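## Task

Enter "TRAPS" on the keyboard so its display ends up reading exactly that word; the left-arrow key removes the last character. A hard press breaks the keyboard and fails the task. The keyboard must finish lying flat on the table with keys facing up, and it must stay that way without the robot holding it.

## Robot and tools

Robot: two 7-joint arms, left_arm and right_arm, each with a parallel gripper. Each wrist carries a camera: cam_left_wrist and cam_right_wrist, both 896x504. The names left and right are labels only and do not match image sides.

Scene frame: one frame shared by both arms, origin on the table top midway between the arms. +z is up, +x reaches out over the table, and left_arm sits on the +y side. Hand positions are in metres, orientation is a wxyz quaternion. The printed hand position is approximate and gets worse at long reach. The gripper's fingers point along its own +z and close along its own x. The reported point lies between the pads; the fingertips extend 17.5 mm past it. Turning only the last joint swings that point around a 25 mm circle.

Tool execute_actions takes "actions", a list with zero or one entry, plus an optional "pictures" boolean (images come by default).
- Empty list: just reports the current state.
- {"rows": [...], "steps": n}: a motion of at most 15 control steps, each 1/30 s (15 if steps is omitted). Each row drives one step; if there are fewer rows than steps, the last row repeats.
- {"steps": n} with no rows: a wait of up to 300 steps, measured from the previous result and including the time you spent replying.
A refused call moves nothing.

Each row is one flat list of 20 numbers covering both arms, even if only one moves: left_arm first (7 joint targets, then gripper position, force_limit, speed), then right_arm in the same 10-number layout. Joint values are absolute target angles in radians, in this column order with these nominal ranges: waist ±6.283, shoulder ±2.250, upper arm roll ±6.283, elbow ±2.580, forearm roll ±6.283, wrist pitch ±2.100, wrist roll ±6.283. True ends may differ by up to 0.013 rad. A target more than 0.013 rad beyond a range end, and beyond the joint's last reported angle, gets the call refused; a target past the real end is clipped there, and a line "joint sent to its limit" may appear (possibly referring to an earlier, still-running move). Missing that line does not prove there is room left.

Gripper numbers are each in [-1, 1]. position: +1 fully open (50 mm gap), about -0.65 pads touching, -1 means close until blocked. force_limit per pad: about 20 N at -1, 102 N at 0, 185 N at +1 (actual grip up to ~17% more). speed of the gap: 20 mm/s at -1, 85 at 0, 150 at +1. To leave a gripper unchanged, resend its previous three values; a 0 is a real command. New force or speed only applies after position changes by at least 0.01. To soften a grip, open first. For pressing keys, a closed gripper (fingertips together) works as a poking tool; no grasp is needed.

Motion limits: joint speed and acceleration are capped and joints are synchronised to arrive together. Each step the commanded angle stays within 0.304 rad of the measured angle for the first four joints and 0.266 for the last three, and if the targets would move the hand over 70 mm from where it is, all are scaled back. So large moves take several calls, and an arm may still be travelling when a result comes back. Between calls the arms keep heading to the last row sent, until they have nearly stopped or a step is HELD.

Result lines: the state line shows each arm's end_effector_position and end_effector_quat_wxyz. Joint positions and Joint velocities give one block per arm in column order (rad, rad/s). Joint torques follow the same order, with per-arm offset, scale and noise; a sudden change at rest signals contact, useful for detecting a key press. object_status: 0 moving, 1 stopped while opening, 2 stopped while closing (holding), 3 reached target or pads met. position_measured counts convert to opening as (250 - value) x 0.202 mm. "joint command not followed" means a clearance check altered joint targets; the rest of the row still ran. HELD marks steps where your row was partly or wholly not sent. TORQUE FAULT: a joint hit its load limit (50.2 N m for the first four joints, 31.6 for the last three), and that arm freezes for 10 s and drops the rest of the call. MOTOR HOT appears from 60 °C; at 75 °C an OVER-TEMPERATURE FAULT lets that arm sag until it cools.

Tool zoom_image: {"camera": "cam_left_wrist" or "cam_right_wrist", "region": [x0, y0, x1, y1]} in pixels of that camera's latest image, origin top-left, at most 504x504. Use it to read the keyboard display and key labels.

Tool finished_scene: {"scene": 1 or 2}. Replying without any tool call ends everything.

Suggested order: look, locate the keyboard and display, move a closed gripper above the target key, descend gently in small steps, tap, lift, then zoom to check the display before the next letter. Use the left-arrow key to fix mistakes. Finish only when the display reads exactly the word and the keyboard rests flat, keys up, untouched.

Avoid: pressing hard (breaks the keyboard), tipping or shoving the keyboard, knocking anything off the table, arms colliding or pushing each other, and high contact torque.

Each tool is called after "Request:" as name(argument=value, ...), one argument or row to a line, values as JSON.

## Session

Request:
execute_actions(
  actions=[],
)

Scene clock: 0.00 s of 4200.00 s.
left_arm: end_effector_position=(+0.5608, +0.0207, +0.3794) position_measured=250 object_status=3 end_effector_quat_wxyz=(+0.004, +0.146, +0.989, -0.027) | right_arm: end_effector_position=(+0.3654, -0.3196, +0.1788) position_measured=250 object_status=3 end_effector_quat_wxyz=(-0.002, +0.671, +0.742, -0.003)
Joint positions: left_arm=[ 0.355  0.653 -0.323  0.64   0.258  1.855  3.109] | right_arm=[-0.057  0.434 -0.     1.66   0.     1.054  1.516]
Joint velocities: left_arm=[ 0.     0.    -0.    -0.     0.    -0.     0.001] | right_arm=[ 0.     0.001  0.     0.001  0.     0.001 -0.   ]
Joint torques (N m, as the joint torque sensors report them, + toward a larger angle): no reading
Motor temperatures (°C, as the motors report them): left_arm=[32 31 29 31 31 37 39] | right_arm=[27 29 30 27 43 35 33]

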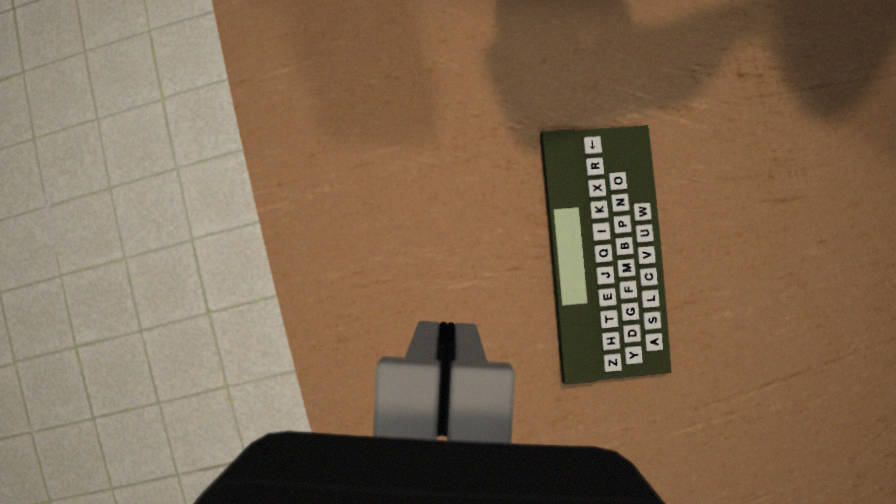

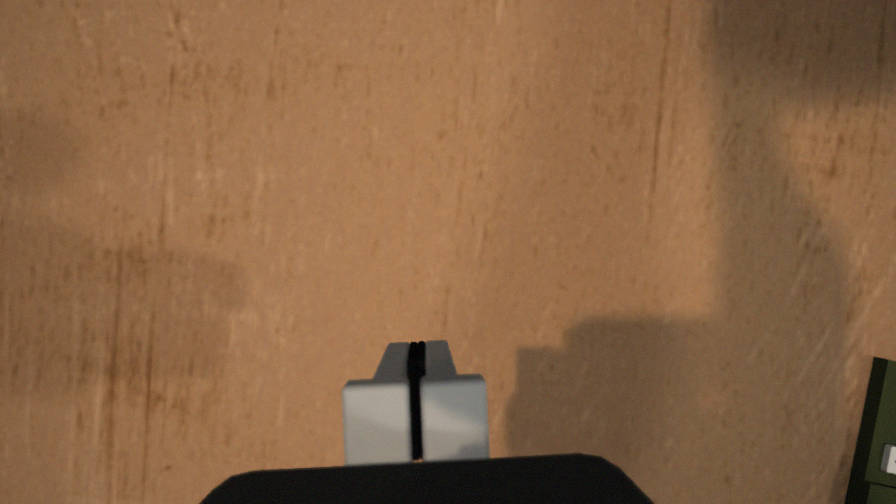

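Request:
zoom_image(
  camera="cam_left_wrist",
  region=[480, 110, 760, 400],
)

Region (480, 110, 760, 400) of cam_left_wrist's 896x504 image, scaled by 1.738; it fills the left 487 columns of this view, and the rest is white.

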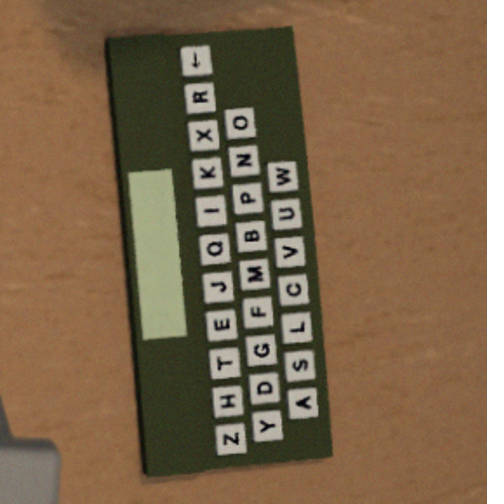

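Request:
zoom_image(
  camera="cam_left_wrist",
  region=[340, 270, 580, 430],
)

Request:
zoom_image(
  camera="cam_left_wrist",
  region=[530, 240, 690, 390],
)

Request:
zoom_image(
  camera="cam_left_wrist",
  region=[530, 115, 690, 265],
)

Region (340, 270, 580, 430) of cam_left_wrist's 896x504 image, scaled by 2.100.

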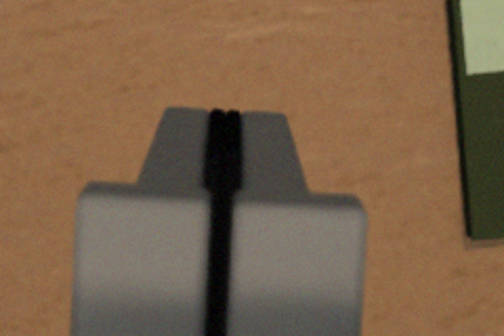

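Region (530, 240, 690, 390) of cam_left_wrist's 896x504 image, scaled by 3.150; it fills the top 472 rows of this view, and the rest is white.

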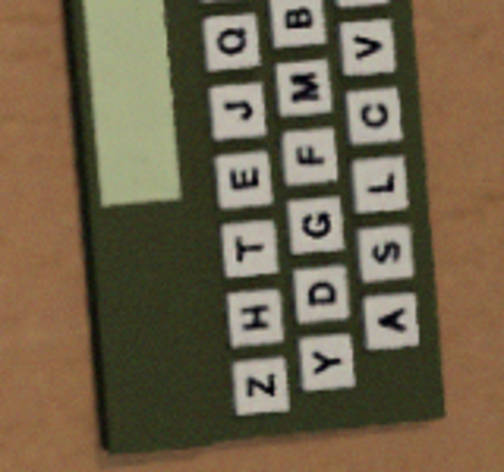

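Region (530, 115, 690, 265) of cam_left_wrist's 896x504 image, scaled by 3.150; it fills the top 472 rows of this view, and the rest is white.

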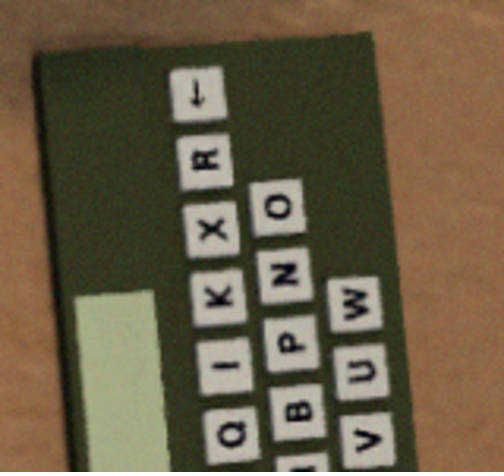

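Request:
execute_actions(
  actions=[
    {"rows": [[0.3742,0.7006,0,1.6840,0,0.9570,5.0168,-1,-1,0,-0.057,0.434,0,1.66,0,1.054,1.516,-1,-1,0]], "steps": 15},
  ],
  pictures=false,
)

Request:
execute_actions(
  actions=[
    {"steps": 40},
  ],
)

Scene clock: 71.97 s of 4200.00 s.
left_arm: end_effector_position=(+0.5421, -0.0099, +0.2483) position_measured=251 object_status=3 end_effector_quat_wxyz=(-0.041, +0.062, +0.997, +0.008) | right_arm: end_effector_position=(+0.3656, -0.3196, +0.1787) position_measured=251 object_status=3 end_effector_quat_wxyz=(-0.002, +0.671, +0.741, -0.002)
Joint positions: left_arm=[ 0.37   0.688 -0.08   0.982  0.063  1.554  3.409] | right_arm=[-0.057  0.434 -0.     1.66   0.     1.054  1.516]
Joint velocities: left_arm=[ 0.023  0.049  0.321  0.913 -0.251 -0.802  0.801] | right_arm=[ 0.    -0.002  0.    -0.     0.    -0.001 -0.   ]
Joint torques (N m, as the joint torque sensors report them, + toward a larger angle): left_arm=[ -0.5  -23.32  -0.26  -9.08  -0.02   0.78   0.35] | right_arm=[ -0.73 -16.24   0.35  -8.8   -0.19   0.47  -0.19]
Motor temperatures (°C, as the motors report them): left_arm=[32 31 29 31 31 37 39] | right_arm=[27 29 30 28 43 35 33]
Steps of this call (steps 1 to 90: nothing new was sent; then 68.47 s passed at rest; steps 91 to 105: all 15 steps of this action). Readings (joint positions | what the end effector reports):
91: left_arm=[0.355 0.653 -0.322 0.641 0.258 1.854 3.110] | right_arm=[-0.057 0.434 -0.000 1.660 0.000 1.054 1.516] | left_arm position_measured=251 object_status=0 | right_arm position_measured=251 object_status=0
92: left_arm=[0.356 0.654 -0.318 0.646 0.253 1.850 3.114] | right_arm=[-0.057 0.434 -0.000 1.660 0.000 1.054 1.516] | left_arm position_measured=251 object_status=0 | right_arm position_measured=251 object_status=0
94: left_arm=[0.357 0.656 -0.292 0.673 0.231 1.826 3.137] | right_arm=[-0.057 0.434 -0.000 1.660 0.000 1.054 1.516] | left_arm position_measured=251 object_status=0 | right_arm position_measured=251 object_status=0
98: left_arm=[0.362 0.671 -0.193 0.778 0.151 1.734 3.230] | right_arm=[-0.057 0.434 -0.000 1.660 0.000 1.054 1.516] | left_arm position_measured=251 object_status=3 | right_arm position_measured=251 object_status=3
105: the state above

Scene clock: 73.30 s of 4200.00 s.
left_arm: end_effector_position=(+0.4421, +0.0498, +0.0487) position_measured=251 object_status=3 end_effector_quat_wxyz=(-0.048, -0.571, +0.815, +0.088) | right_arm: end_effector_position=(+0.3656, -0.3196, +0.1787) position_measured=251 object_status=3 end_effector_quat_wxyz=(-0.002, +0.671, +0.741, -0.002)
Joint positions: left_arm=[ 0.374  0.701 -0.     1.684  0.     0.957  4.827] | right_arm=[-0.057  0.434  0.     1.66   0.     1.054  1.516]
Joint velocities: left_arm=[ 0.001 -0.     0.001  0.002 -0.    -0.001  1.214] | right_arm=[ 0.    -0.001 -0.    -0.001 -0.    -0.001  0.   ]
Joint torques (N m, as the joint torque sensors report them, + toward a larger angle): left_arm=[ -0.19 -19.31   0.44  -6.14  -0.24   1.36   0.45] | right_arm=[ -0.51 -16.28   0.47  -8.82  -0.13   0.39  -0.16]
Motor temperatures (°C, as the motors report them): left_arm=[32 31 29 31 31 37 39] | right_arm=[27 29 30 28 43 35 33]
Steps of this call (steps 1 to 40: the robot went on to your last target). Readings (joint positions | what the end effector reports):
1: left_arm=[0.370 0.690 -0.070 1.013 0.055 1.527 3.436] | right_arm=[-0.057 0.434 -0.000 1.660 0.000 1.054 1.516] | left_arm position_measured=251 object_status=3 | right_arm position_measured=251 object_status=3
2: left_arm=[0.371 0.691 -0.061 1.044 0.048 1.500 3.463] | right_arm=[-0.057 0.434 -0.000 1.660 0.000 1.054 1.516] | left_arm position_measured=251 object_status=3 | right_arm position_measured=251 object_status=3
4: left_arm=[0.372 0.694 -0.046 1.107 0.036 1.445 3.518] | right_arm=[-0.057 0.434 0.000 1.660 0.000 1.054 1.516] | left_arm position_measured=251 object_status=3 | right_arm position_measured=251 object_status=3
8: left_arm=[0.373 0.697 -0.026 1.234 0.020 1.333 3.630] | right_arm=[-0.057 0.434 0.000 1.660 0.000 1.054 1.516] | left_arm position_measured=251 object_status=3 | right_arm position_measured=251 object_status=3
40: the state above

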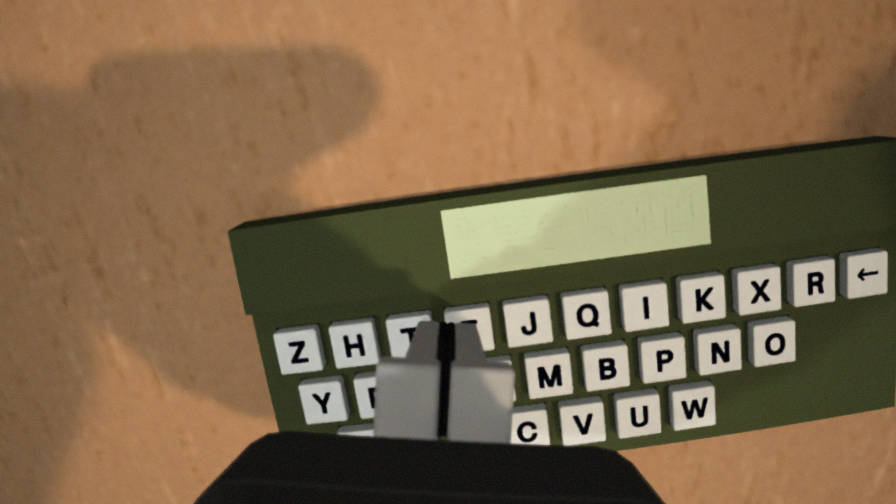

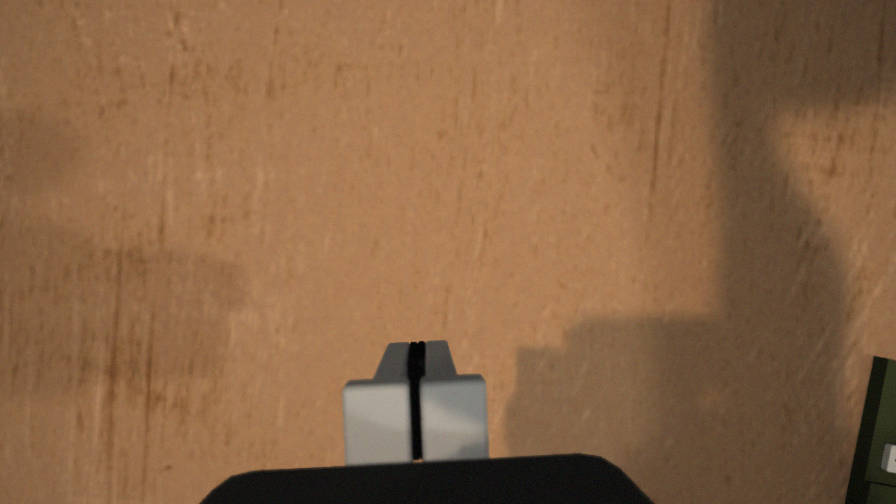

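Request:
execute_actions(
  actions=[],
)

Scene clock: 79.37 s of 4200.00 s.
left_arm: end_effector_position=(+0.4433, +0.0544, +0.0489) position_measured=251 object_status=3 end_effector_quat_wxyz=(+0.039, +0.646, -0.757, -0.092) | right_arm: end_effector_position=(+0.3656, -0.3196, +0.1787) position_measured=251 object_status=3 end_effector_quat_wxyz=(-0.002, +0.671, +0.741, -0.002)
Joint positions: left_arm=[0.374 0.701 0.    1.684 0.    0.957 5.017] | right_arm=[-0.057  0.434  0.     1.66   0.     1.054  1.516]
Joint velocities: left_arm=[-0.002 -0.     0.    -0.     0.     0.    -0.002] | right_arm=[ 0.    -0.     0.    -0.001  0.     0.001 -0.   ]
Joint torques (N m, as the joint torque sensors report them, + toward a larger angle): left_arm=[ -0.06 -19.32   0.08  -6.16  -0.06   0.95   0.  ] | right_arm=[ -0.46 -16.25   0.4   -8.82  -0.1    0.43  -0.06]
Motor temperatures (°C, as the motors report them): left_arm=[32 31 29 31 31 37 39] | right_arm=[27 29 30 28 43 35 33]
Steps of this call (steps 1 to 30: the robot went on to your last target; steps 31 to 90: nothing new was sent; then 3.07 s passed at rest). Readings (joint positions | what the end effector reports):
1: left_arm=[0.374 0.701 -0.000 1.684 0.000 0.957 4.868] | right_arm=[-0.057 0.434 0.000 1.660 0.000 1.054 1.516] | left_arm position_measured=251 object_status=3 | right_arm position_measured=251 object_status=3
2: left_arm=[0.374 0.701 -0.000 1.684 0.000 0.957 4.908] | right_arm=[-0.057 0.434 0.000 1.660 0.000 1.054 1.516] | left_arm position_measured=251 object_status=3 | right_arm position_measured=251 object_status=3
4: left_arm=[0.374 0.701 -0.000 1.684 -0.000 0.957 4.973] | right_arm=[-0.057 0.434 -0.000 1.660 0.000 1.054 1.516] | left_arm position_measured=251 object_status=3 | right_arm position_measured=251 object_status=3
8: left_arm=[0.374 0.701 -0.000 1.684 -0.000 0.957 5.014] | right_arm=[-0.057 0.434 0.000 1.660 0.000 1.054 1.516] | left_arm position_measured=251 object_status=3 | right_arm position_measured=251 object_status=3
90: the state above
All arms were judged still, so your last target was given up. Only a new action makes them travel on or press farther. Fingers that are still opening or closing keep moving.

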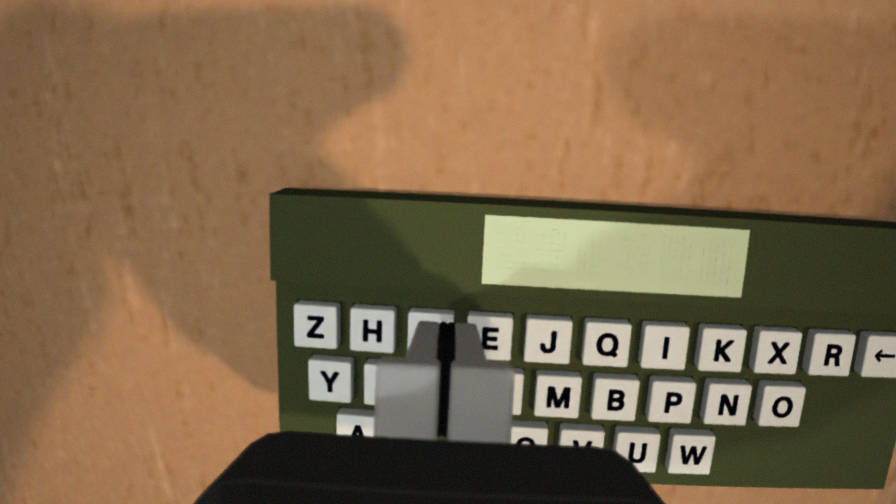

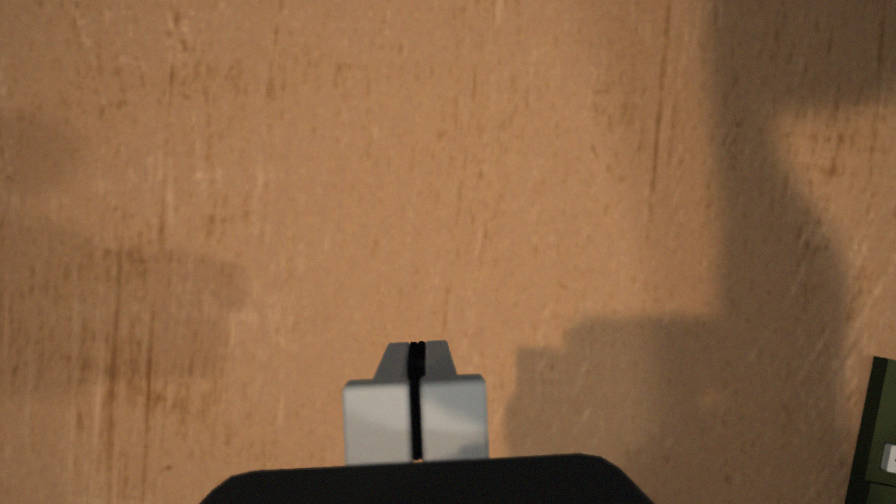

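Request:
zoom_image(
  camera="cam_left_wrist",
  region=[280, 270, 600, 450],
)

Region (280, 270, 600, 450) of cam_left_wrist's 896x504 image, scaled by 1.575; it fills the top 284 rows of this view, and the rest is white.

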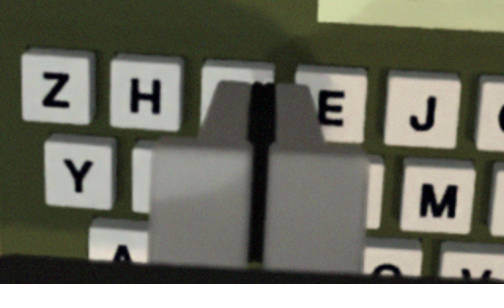

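Request:
execute_actions(
  actions=[
    {"rows": [[0.3627,0.7099,0,1.7046,0,0.9271,5.0053,-1,-1,0,-0.057,0.434,0,1.66,0,1.054,1.516,-1,-1,0]], "steps": 12},
  ],
)

Request:
zoom_image(
  camera="cam_left_wrist",
  region=[280, 270, 600, 450],
)

Scene clock: 93.97 s of 4200.00 s.
left_arm: end_effector_position=(+0.4421, +0.0602, +0.0401) position_measured=251 object_status=3 end_effector_quat_wxyz=(+0.040, +0.645, -0.757, -0.091) | right_arm: end_effector_position=(+0.3656, -0.3196, +0.1787) position_measured=251 object_status=3 end_effector_quat_wxyz=(-0.002, +0.671, +0.741, -0.002)
Joint positions: left_arm=[ 0.363  0.71  -0.     1.704 -0.     0.927  5.005] | right_arm=[-0.057  0.434  0.     1.66   0.     1.054  1.516]
Joint velocities: left_arm=[-0.003  0.002  0.001  0.003 -0.    -0.004 -0.001] | right_arm=[-0.    -0.001  0.     0.    -0.     0.001 -0.   ]
Joint torques (N m, as the joint torque sensors report them, + toward a larger angle): left_arm=[  0.02 -19.31   0.34  -5.95  -0.06   1.01   0.08] | right_arm=[ -0.69 -16.31   0.35  -8.71  -0.07   0.39  -0.1 ]
Motor temperatures (°C, as the motors report them): left_arm=[32 31 29 31 31 37 39] | right_arm=[27 29 30 28 43 35 33]
Steps of this call (steps 1 to 90: nothing new was sent; then 11.20 s passed at rest; steps 91 to 102: all 12 steps of this action). Readings (joint positions | what the end effector reports):
91: left_arm=[0.373 0.701 0.000 1.685 0.000 0.956 5.016] | right_arm=[-0.057 0.434 0.000 1.660 0.000 1.054 1.516] | left_arm position_measured=251 object_status=3 | right_arm position_measured=251 object_status=3
92: left_arm=[0.370 0.703 0.001 1.689 0.000 0.949 5.014] | right_arm=[-0.057 0.434 0.000 1.660 0.000 1.054 1.516] | left_arm position_measured=251 object_status=3 | right_arm position_measured=251 object_status=3
94: left_arm=[0.366 0.707 -0.000 1.698 -0.000 0.937 5.009] | right_arm=[-0.057 0.434 0.000 1.660 0.000 1.054 1.516] | left_arm position_measured=251 object_status=3 | right_arm position_measured=251 object_status=3
98: left_arm=[0.364 0.709 -0.000 1.703 -0.000 0.929 5.006] | right_arm=[-0.057 0.434 0.000 1.660 0.000 1.054 1.516] | left_arm position_measured=251 object_status=3 | right_arm position_measured=251 object_status=3
102: the state above

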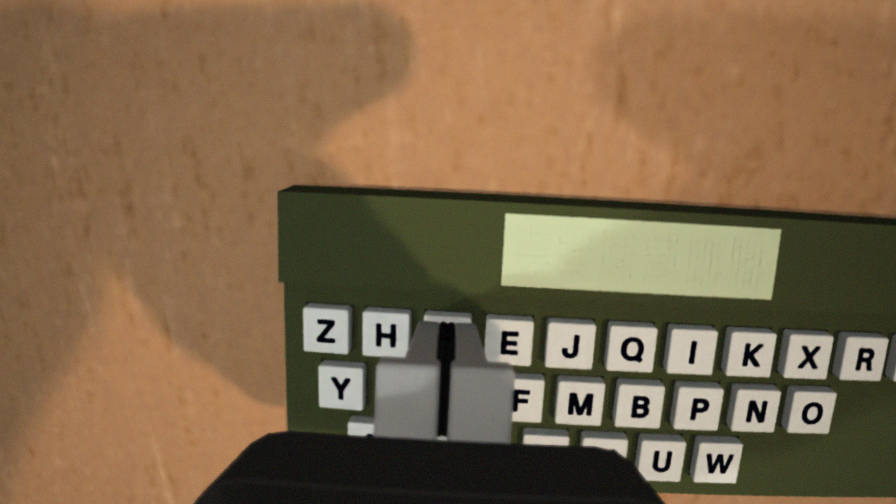

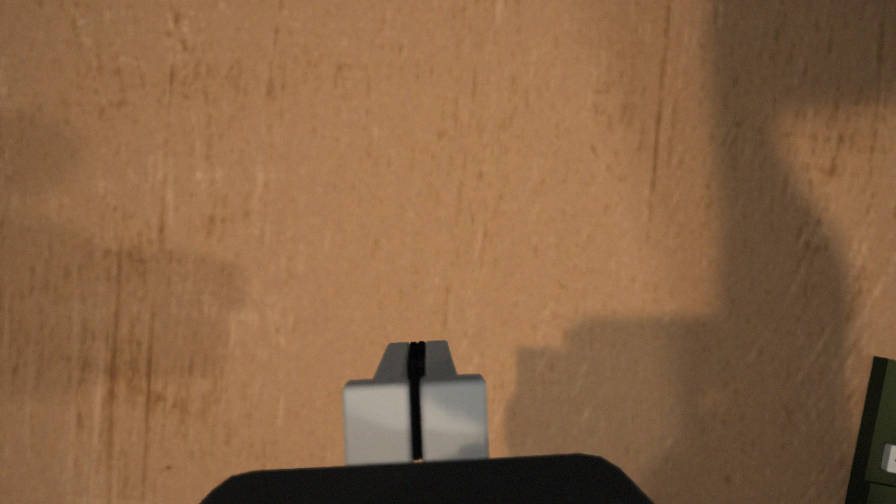

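Region (280, 270, 600, 450) of cam_left_wrist's 896x504 image, scaled by 1.575; it fills the top 284 rows of this view, and the rest is white.

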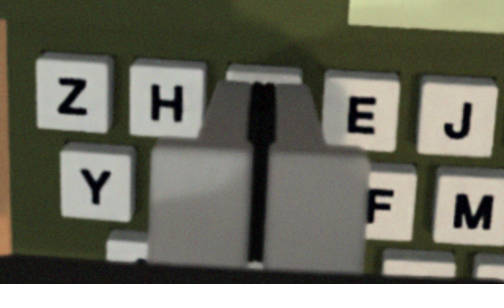

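Request:
execute_actions(
  actions=[
    {"rows": [[0.3627,0.7141,0,1.7087,0,0.9188,5.0053,-1,-1,0,-0.057,0.434,0,1.66,0,1.054,1.516,-1,-1,0]], "steps": 10},
  ],
)

Request:
zoom_image(
  camera="cam_left_wrist",
  region=[280, 200, 800, 450],
)

Scene clock: 98.00 s of 4200.00 s.
left_arm: end_effector_position=(+0.4416, +0.0606, +0.0372) position_measured=251 object_status=3 end_effector_quat_wxyz=(+0.040, +0.646, -0.757, -0.091) | right_arm: end_effector_position=(+0.3656, -0.3196, +0.1787) position_measured=251 object_status=3 end_effector_quat_wxyz=(-0.002, +0.671, +0.741, -0.002)
Joint positions: left_arm=[ 0.363  0.714 -0.     1.709  0.     0.919  5.005] | right_arm=[-0.057  0.434  0.     1.66   0.     1.054  1.516]
Joint velocities: left_arm=[-0.     0.001 -0.     0.001  0.    -0.003 -0.001] | right_arm=[ 0. -0.  0.  0. -0. -0. -0.]
Joint torques (N m, as the joint torque sensors report them, + toward a larger angle): left_arm=[  0.12 -19.37   0.17  -5.72   0.04   0.62  -0.09] | right_arm=[ -0.45 -16.3    0.39  -8.77  -0.06   0.46   0.01]
Motor temperatures (°C, as the motors report them): left_arm=[32 31 29 31 31 37 39] | right_arm=[27 29 30 28 43 35 33]
Steps of this call (steps 1 to 15: the robot went on to your last target; steps 16 to 90: nothing new was sent; then 0.70 s passed at rest; steps 91 to 100: all 10 steps of this action). Readings (joint positions | what the end effector reports):
91: left_arm=[0.363 0.710 0.000 1.705 -0.000 0.926 5.005] | right_arm=[-0.057 0.434 0.000 1.660 0.000 1.054 1.516] | left_arm position_measured=251 object_status=3 | right_arm position_measured=251 object_status=3
92: left_arm=[0.363 0.712 0.000 1.706 0.000 0.924 5.005] | right_arm=[-0.057 0.434 0.000 1.660 0.000 1.054 1.516] | left_arm position_measured=251 object_status=3 | right_arm position_measured=251 object_status=3
94: left_arm=[0.363 0.713 -0.000 1.708 0.000 0.921 5.005] | right_arm=[-0.057 0.434 0.000 1.660 0.000 1.054 1.516] | left_arm position_measured=251 object_status=3 | right_arm position_measured=251 object_status=3
98: left_arm=[0.363 0.714 -0.000 1.708 0.000 0.919 5.005] | right_arm=[-0.057 0.434 0.000 1.660 0.000 1.054 1.516] | left_arm position_measured=251 object_status=3 | right_arm position_measured=251 object_status=3
100: the state above

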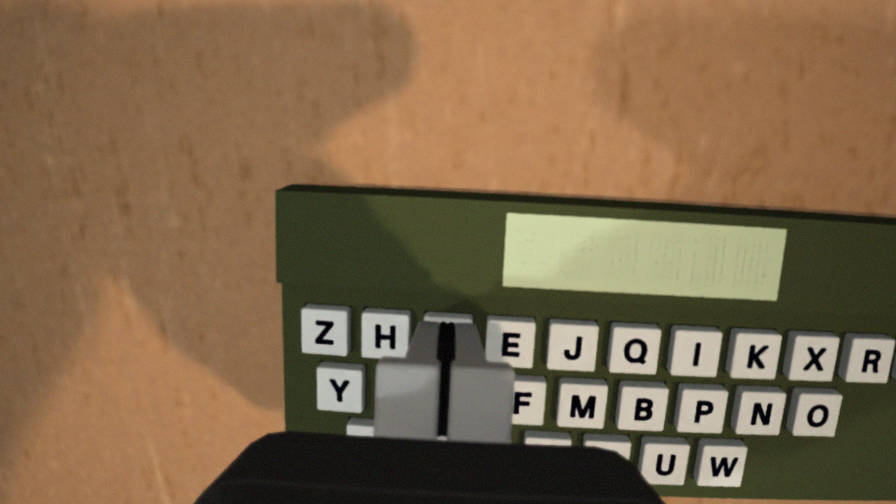

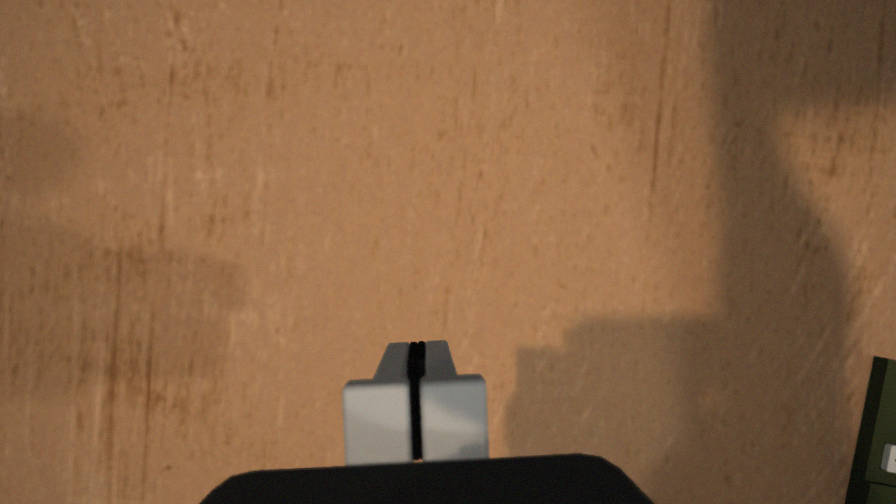

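Region (280, 200, 800, 450) is 520x250 pixels. A region can be at most 504 by 504 pixels.

Request:
execute_actions(
  actions=[
    {"rows": [[0.3627,0.7169,0,1.7114,0,0.9132,5.0053,-1,-1,0,-0.057,0.434,0,1.66,0,1.054,1.516,-1,-1,0]], "steps": 10},
  ],
)

Scene clock: 99.97 s of 4200.00 s.
left_arm: end_effector_position=(+0.4414, +0.0607, +0.0353) position_measured=251 object_status=3 end_effector_quat_wxyz=(+0.040, +0.646, -0.757, -0.091) | right_arm: end_effector_position=(+0.3656, -0.3196, +0.1787) position_measured=251 object_status=3 end_effector_quat_wxyz=(-0.002, +0.671, +0.741, -0.002)
Joint positions: left_arm=[0.363 0.717 0.    1.711 0.    0.913 5.005] | right_arm=[-0.057  0.434  0.     1.66   0.     1.054  1.516]
Joint velocities: left_arm=[-0.001  0.001 -0.     0.    -0.    -0.002  0.   ] | right_arm=[-0.    -0.001 -0.    -0.    -0.    -0.001  0.   ]
Joint torques (N m, as the joint torque sensors report them, + toward a larger angle): left_arm=[ -0.06 -19.09   0.32  -5.83  -0.34   0.83   0.13] | right_arm=[ -0.7  -16.2    0.28  -8.86  -0.09   0.42  -0.1 ]
Motor temperatures (°C, as the motors report them): left_arm=[32 31 29 31 31 37 39] | right_arm=[27 29 30 28 43 35 33]
Steps of this call (steps 1 to 15: the robot went on to your last target; steps 16 to 49: nothing new was sent; steps 50 to 59: all 10 steps of this action). Readings (joint positions | what the end effector reports):
50: left_arm=[0.363 0.714 0.000 1.709 -0.000 0.918 5.005] | right_arm=[-0.057 0.434 0.000 1.660 -0.000 1.054 1.516] | left_arm position_measured=251 object_status=3 | right_arm position_measured=251 object_status=3
51: left_arm=[0.363 0.715 0.000 1.710 0.000 0.917 5.005] | right_arm=[-0.057 0.434 0.000 1.660 0.000 1.054 1.516] | left_arm position_measured=251 object_status=3 | right_arm position_measured=251 object_status=3
53: left_arm=[0.363 0.716 0.000 1.711 0.000 0.915 5.005] | right_arm=[-0.057 0.434 0.000 1.660 0.000 1.054 1.516] | left_arm position_measured=251 object_status=3 | right_arm position_measured=251 object_status=3
57: left_arm=[0.363 0.717 0.000 1.711 0.000 0.913 5.005] | right_arm=[-0.057 0.434 0.000 1.660 0.000 1.054 1.516] | left_arm position_measured=251 object_status=3 | right_arm position_measured=251 object_status=3
59: the state above

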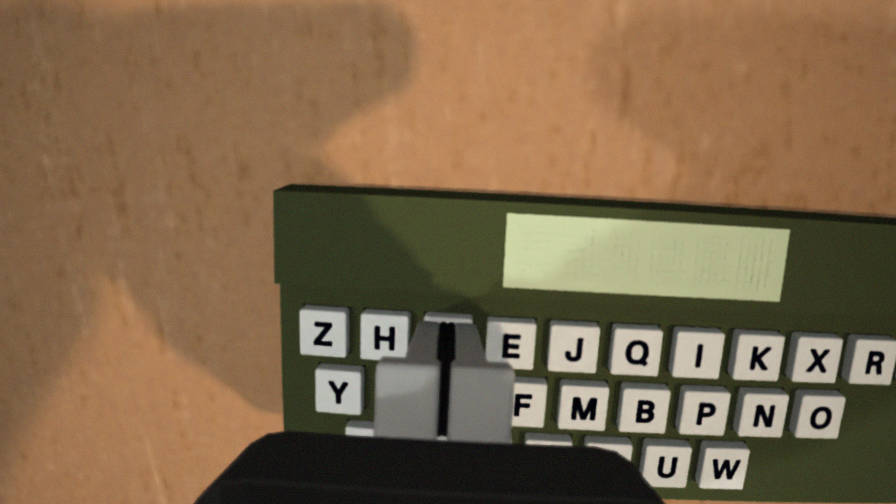

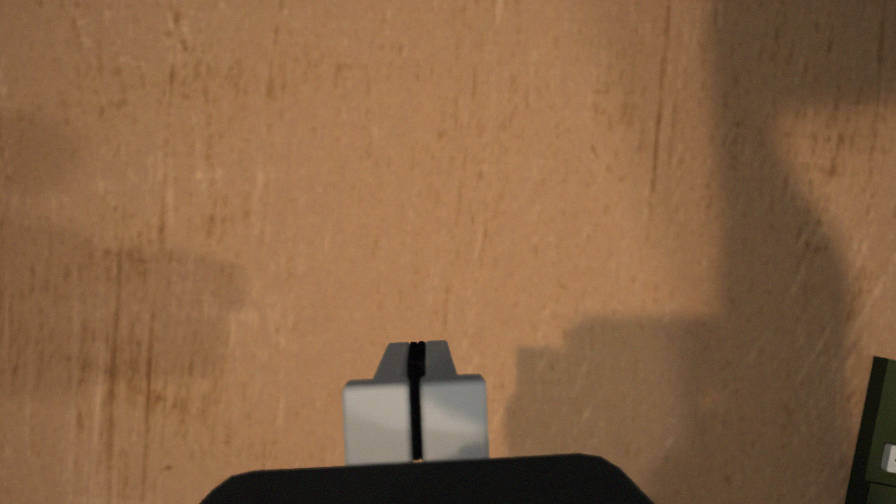

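Request:
execute_actions(
  actions=[
    {"rows": [[0.3627,0.7190,0,1.7135,0,0.9090,5.0053,-1,-1,0,-0.057,0.434,0,1.66,0,1.054,1.516,-1,-1,0]], "steps": 10},
  ],
)

Scene clock: 100.87 s of 4200.00 s.
left_arm: end_effector_position=(+0.4412, +0.0608, +0.0340) position_measured=251 object_status=3 end_effector_quat_wxyz=(+0.040, +0.646, -0.757, -0.091) | right_arm: end_effector_position=(+0.3656, -0.3196, +0.1787) position_measured=251 object_status=3 end_effector_quat_wxyz=(-0.002, +0.671, +0.741, -0.002)
Joint positions: left_arm=[0.363 0.719 0.    1.713 0.    0.909 5.005] | right_arm=[-0.057  0.434  0.     1.66   0.     1.054  1.516]
Joint velocities: left_arm=[ 0.001  0.     0.     0.001 -0.    -0.001 -0.001] | right_arm=[-0.     0.     0.     0.    -0.    -0.001  0.   ]
Joint torques (N m, as the joint torque sensors report them, + toward a larger angle): left_arm=[ -0.4  -19.08   0.26  -5.56  -0.11   0.95  -0.29] | right_arm=[ -0.73 -16.47   0.5   -8.85  -0.03   0.52  -0.09]
Motor temperatures (°C, as the motors report them): left_arm=[32 31 29 31 31 37 39] | right_arm=[27 29 30 28 43 35 33]
Steps of this call (steps 1 to 15: the robot went on to your last target; steps 16 to 17: nothing new was sent; steps 18 to 27: all 10 steps of this action). Readings (joint positions | what the end effector reports):
18: left_arm=[0.363 0.717 0.000 1.711 0.000 0.913 5.005] | right_arm=[-0.057 0.434 0.000 1.660 0.000 1.054 1.516] | left_arm position_measured=251 object_status=3 | right_arm position_measured=251 object_status=3
19: left_arm=[0.363 0.718 0.000 1.712 0.000 0.912 5.005] | right_arm=[-0.057 0.434 0.000 1.660 0.000 1.054 1.516] | left_arm position_measured=251 object_status=3 | right_arm position_measured=251 object_status=3
21: left_arm=[0.363 0.718 0.000 1.713 0.000 0.910 5.005] | right_arm=[-0.057 0.434 0.000 1.660 0.000 1.054 1.516] | left_arm position_measured=251 object_status=3 | right_arm position_measured=251 object_status=3
25: left_arm=[0.363 0.718 0.000 1.713 0.000 0.909 5.005] | right_arm=[-0.057 0.434 0.000 1.660 0.000 1.054 1.516] | left_arm position_measured=251 object_status=3 | right_arm position_measured=251 object_status=3
27: the state above

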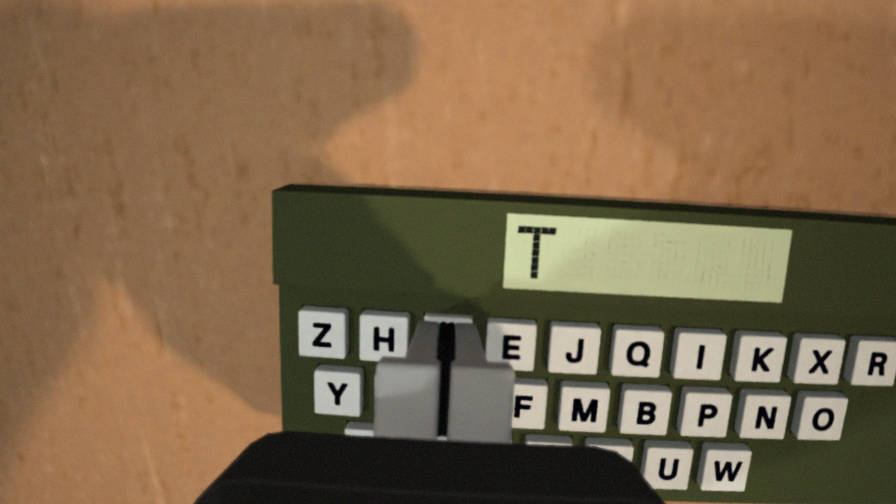

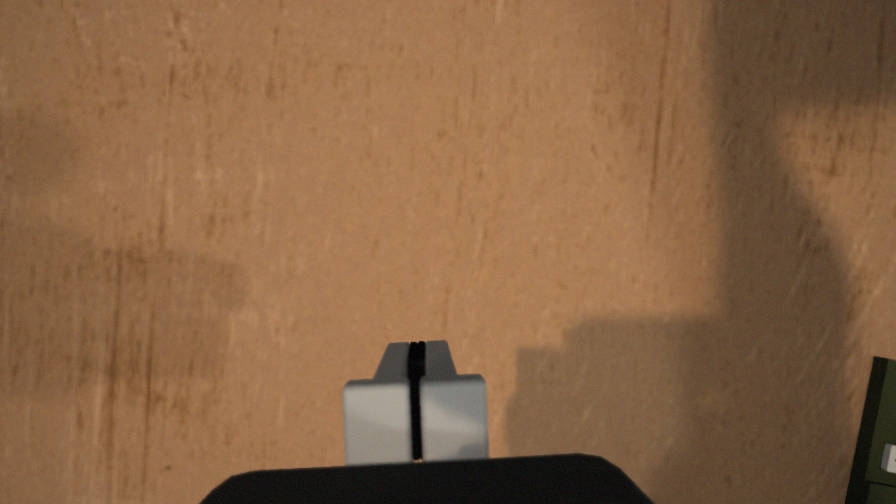

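Request:
execute_actions(
  actions=[
    {"rows": [[0.3627,0.7049,0,1.6998,0,0.9368,5.0053,-1,-1,0,-0.057,0.434,0,1.66,0,1.054,1.516,-1,-1,0],[0.3627,0.7049,0,1.6998,0,0.9368,5.0053,-1,-1,0,-0.057,0.434,0,1.66,0,1.054,1.516,-1,-1,0],[0.3627,0.7049,0,1.6998,0,0.9368,5.0053,-1,-1,0,-0.057,0.434,0,1.66,0,1.054,1.516,-1,-1,0],[0.3627,0.7049,0,1.6998,0,0.9368,5.0053,-1,-1,0,-0.057,0.434,0,1.66,0,1.054,1.516,-1,-1,0],[0.3627,0.7049,0,1.6998,0,0.9368,5.0053,-1,-1,0,-0.057,0.434,0,1.66,0,1.054,1.516,-1,-1,0],[0.3627,0.7049,0,1.6998,0,0.9368,5.0053,-1,-1,0,-0.057,0.434,0,1.66,0,1.054,1.516,-1,-1,0],[0.6092,0.8038,0,1.4754,0,1.0625,5.2518,-1,-1,0,-0.057,0.434,0,1.66,0,1.054,1.516,-1,-1,0]], "steps": 15},
  ],
  pictures=false,
)

Request:
execute_actions(
  actions=[
    {"steps": 20},
  ],
)

Scene clock: 120.30 s of 4200.00 s.
left_arm: end_effector_position=(+0.4365, -0.0160, +0.0426) position_measured=251 object_status=3 end_effector_quat_wxyz=(+0.025, +0.645, -0.758, -0.097) | right_arm: end_effector_position=(+0.3656, -0.3196, +0.1787) position_measured=251 object_status=3 end_effector_quat_wxyz=(-0.002, +0.671, +0.741, -0.002)
Joint positions: left_arm=[ 0.521  0.769 -0.     1.557 -0.     1.017  5.161] | right_arm=[-0.057  0.434  0.     1.66   0.     1.054  1.516]
Joint velocities: left_arm=[ 0.676  0.261  0.012 -0.641  0.003  0.353  0.713] | right_arm=[-0.     0.002  0.    -0.001 -0.    -0.     0.   ]
Joint torques (N m, as the joint torque sensors report them, + toward a larger angle): left_arm=[ -0.63 -20.48  -0.07  -6.25   0.     0.94  -0.06] | right_arm=[ -0.64 -16.31   0.42  -8.8   -0.11   0.37  -0.11]
Motor temperatures (°C, as the motors report them): left_arm=[32 32 29 31 31 37 39] | right_arm=[27 29 30 28 43 35 33]
Steps of this call (steps 1 to 15: the robot went on to your last target; steps 16 to 90: nothing new was sent; then 15.93 s passed at rest; steps 91 to 105: all 15 steps of this action). Readings (joint positions | what the end effector reports):
91: left_arm=[0.363 0.717 0.000 1.712 0.000 0.910 5.005] | right_arm=[-0.057 0.434 0.000 1.660 0.000 1.054 1.516] | left_arm position_measured=251 object_status=3 | right_arm position_measured=251 object_status=3
92: left_arm=[0.363 0.714 -0.000 1.710 0.000 0.917 5.005] | right_arm=[-0.057 0.434 0.000 1.660 0.000 1.054 1.516] | left_arm position_measured=251 object_status=3 | right_arm position_measured=251 object_status=3
94: left_arm=[0.363 0.709 0.000 1.704 -0.000 0.928 5.005] | right_arm=[-0.057 0.434 0.000 1.660 0.000 1.054 1.516] | left_arm position_measured=251 object_status=3 | right_arm position_measured=251 object_status=3
98: left_arm=[0.371 0.710 -0.002 1.694 -0.001 0.940 5.011] | right_arm=[-0.057 0.434 0.000 1.660 0.000 1.054 1.516] | left_arm position_measured=251 object_status=3 | right_arm position_measured=251 object_status=3
105: the state above

Scene clock: 120.97 s of 4200.00 s.
left_arm: end_effector_position=(+0.4261, -0.0599, +0.0437) position_measured=251 object_status=3 end_effector_quat_wxyz=(+0.017, +0.646, -0.757, -0.098) | right_arm: end_effector_position=(+0.3656, -0.3196, +0.1787) position_measured=251 object_status=3 end_effector_quat_wxyz=(-0.002, +0.671, +0.741, -0.002)
Joint positions: left_arm=[0.609 0.804 0.    1.475 0.    1.062 5.252] | right_arm=[-0.057  0.434  0.     1.66   0.     1.054  1.516]
Joint velocities: left_arm=[ 0.001  0.001  0.    -0.     0.     0.     0.   ] | right_arm=[ 0.     0.     0.    -0.001  0.     0.    -0.   ]
Joint torques (N m, as the joint torque sensors report them, + toward a larger angle): left_arm=[ -0.17 -21.65   0.39  -6.71  -0.21   1.     0.08] | right_arm=[ -0.71 -16.25   0.45  -8.87  -0.12   0.41  -0.14]
Motor temperatures (°C, as the motors report them): left_arm=[32 32 29 31 31 37 39] | right_arm=[27 29 30 28 43 35 33]
Steps of this call (steps 1 to 20: the robot went on to your last target). Readings (joint positions | what the end effector reports):
1: left_arm=[0.542 0.778 0.000 1.537 0.000 1.028 5.184] | right_arm=[-0.057 0.434 0.000 1.660 -0.000 1.054 1.516] | left_arm position_measured=251 object_status=3 | right_arm position_measured=251 object_status=3
2: left_arm=[0.561 0.785 0.001 1.519 0.000 1.038 5.204] | right_arm=[-0.057 0.434 0.000 1.660 0.000 1.054 1.516] | left_arm position_measured=251 object_status=3 | right_arm position_measured=251 object_status=3
4: left_arm=[0.588 0.795 0.002 1.493 0.001 1.053 5.233] | right_arm=[-0.057 0.434 0.000 1.660 0.000 1.054 1.516] | left_arm position_measured=251 object_status=3 | right_arm position_measured=251 object_status=3
8: left_arm=[0.604 0.801 0.001 1.477 0.000 1.061 5.250] | right_arm=[-0.057 0.434 0.000 1.660 0.000 1.054 1.516] | left_arm position_measured=251 object_status=3 | right_arm position_measured=251 object_status=3
20: the state above

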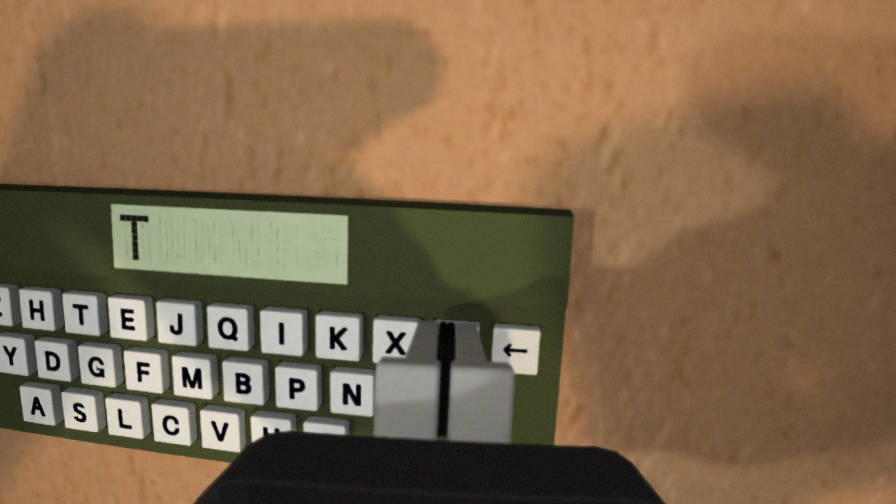

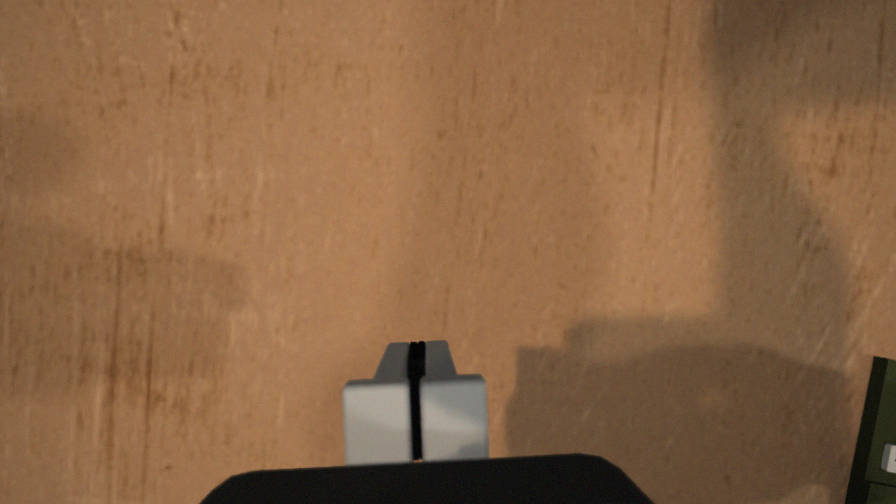

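Request:
zoom_image(
  camera="cam_left_wrist",
  region=[340, 280, 580, 410],
)

Region (340, 280, 580, 410) of cam_left_wrist's 896x504 image, scaled by 2.100; it fills the top 273 rows of this view, and the rest is white.

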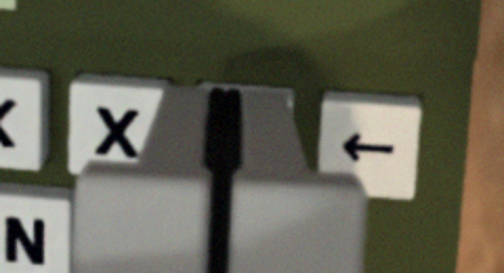

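Request:
execute_actions(
  actions=[
    {"rows": [[0.6153,0.8088,0,1.4898,0,1.0430,5.2579,-1,-1,0,-0.057,0.434,0,1.66,0,1.054,1.516,-1,-1,0]], "steps": 11},
  ],
)

Request:
zoom_image(
  camera="cam_left_wrist",
  region=[340, 280, 580, 410],
)

Scene clock: 128.47 s of 4200.00 s.
left_arm: end_effector_position=(+0.4222, -0.0604, +0.0377) position_measured=251 object_status=3 end_effector_quat_wxyz=(+0.016, +0.646, -0.757, -0.099) | right_arm: end_effector_position=(+0.3656, -0.3196, +0.1787) position_measured=251 object_status=3 end_effector_quat_wxyz=(-0.002, +0.671, +0.741, -0.002)
Joint positions: left_arm=[0.615 0.809 0.    1.49  0.    1.043 5.258] | right_arm=[-0.057  0.434  0.     1.66   0.     1.054  1.516]
Joint velocities: left_arm=[ 0.     0.001 -0.     0.003 -0.    -0.004 -0.001] | right_arm=[ 0.    -0.     0.     0.002  0.     0.001 -0.   ]
Joint torques (N m, as the joint torque sensors report them, + toward a larger angle): left_arm=[ -0.13 -21.76   0.12  -6.3   -0.21   0.71  -0.04] | right_arm=[ -0.57 -16.25   0.41  -8.83  -0.15   0.35  -0.13]
Motor temperatures (°C, as the motors report them): left_arm=[32 32 29 31 31 37 39] | right_arm=[27 29 30 28 43 35 33]
Steps of this call (steps 1 to 15: the robot went on to your last target; steps 16 to 90: nothing new was sent; then 4.13 s passed at rest; steps 91 to 101: all 11 steps of this action). Readings (joint positions | what the end effector reports):
91: left_arm=[0.610 0.804 -0.000 1.476 -0.000 1.061 5.252] | right_arm=[-0.057 0.434 0.000 1.660 0.000 1.054 1.516] | left_arm position_measured=251 object_status=3 | right_arm position_measured=251 object_status=3
92: left_arm=[0.611 0.805 -0.000 1.479 -0.000 1.057 5.254] | right_arm=[-0.057 0.434 0.000 1.660 0.000 1.054 1.516] | left_arm position_measured=251 object_status=3 | right_arm position_measured=251 object_status=3
94: left_arm=[0.614 0.807 0.000 1.485 0.000 1.049 5.256] | right_arm=[-0.057 0.434 0.000 1.660 0.000 1.054 1.516] | left_arm position_measured=251 object_status=3 | right_arm position_measured=251 object_status=3
98: left_arm=[0.615 0.809 0.000 1.489 0.000 1.044 5.258] | right_arm=[-0.057 0.434 0.000 1.660 0.000 1.054 1.516] | left_arm position_measured=251 object_status=3 | right_arm position_measured=251 object_status=3
101: the state above

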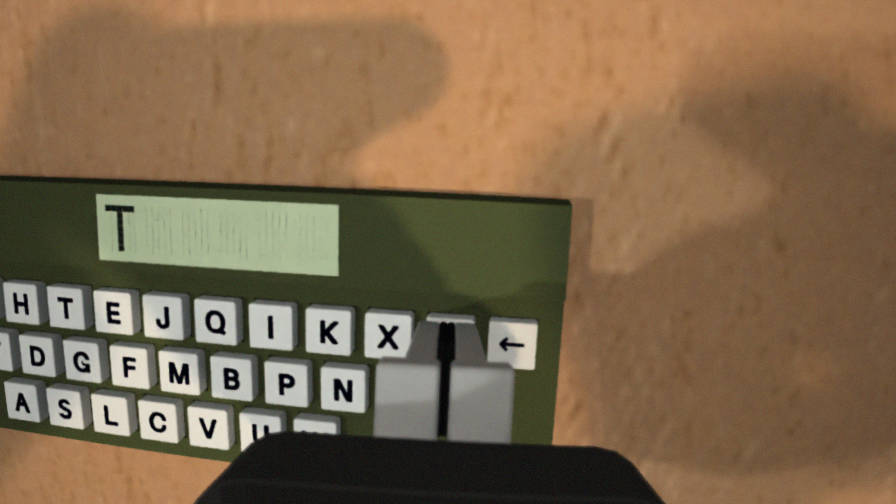

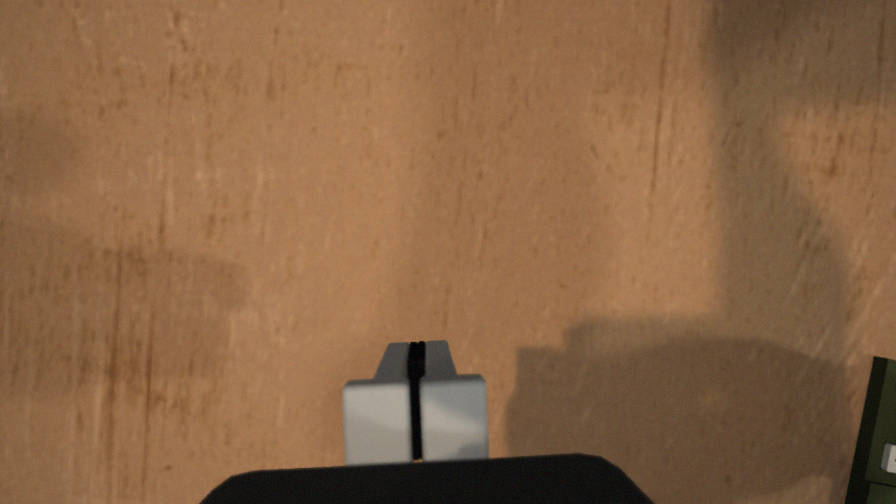

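Region (340, 280, 580, 410) of cam_left_wrist's 896x504 image, scaled by 2.100; it fills the top 273 rows of this view, and the rest is white.

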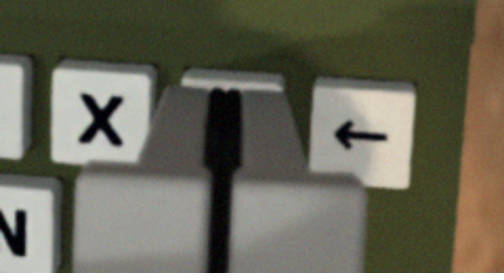

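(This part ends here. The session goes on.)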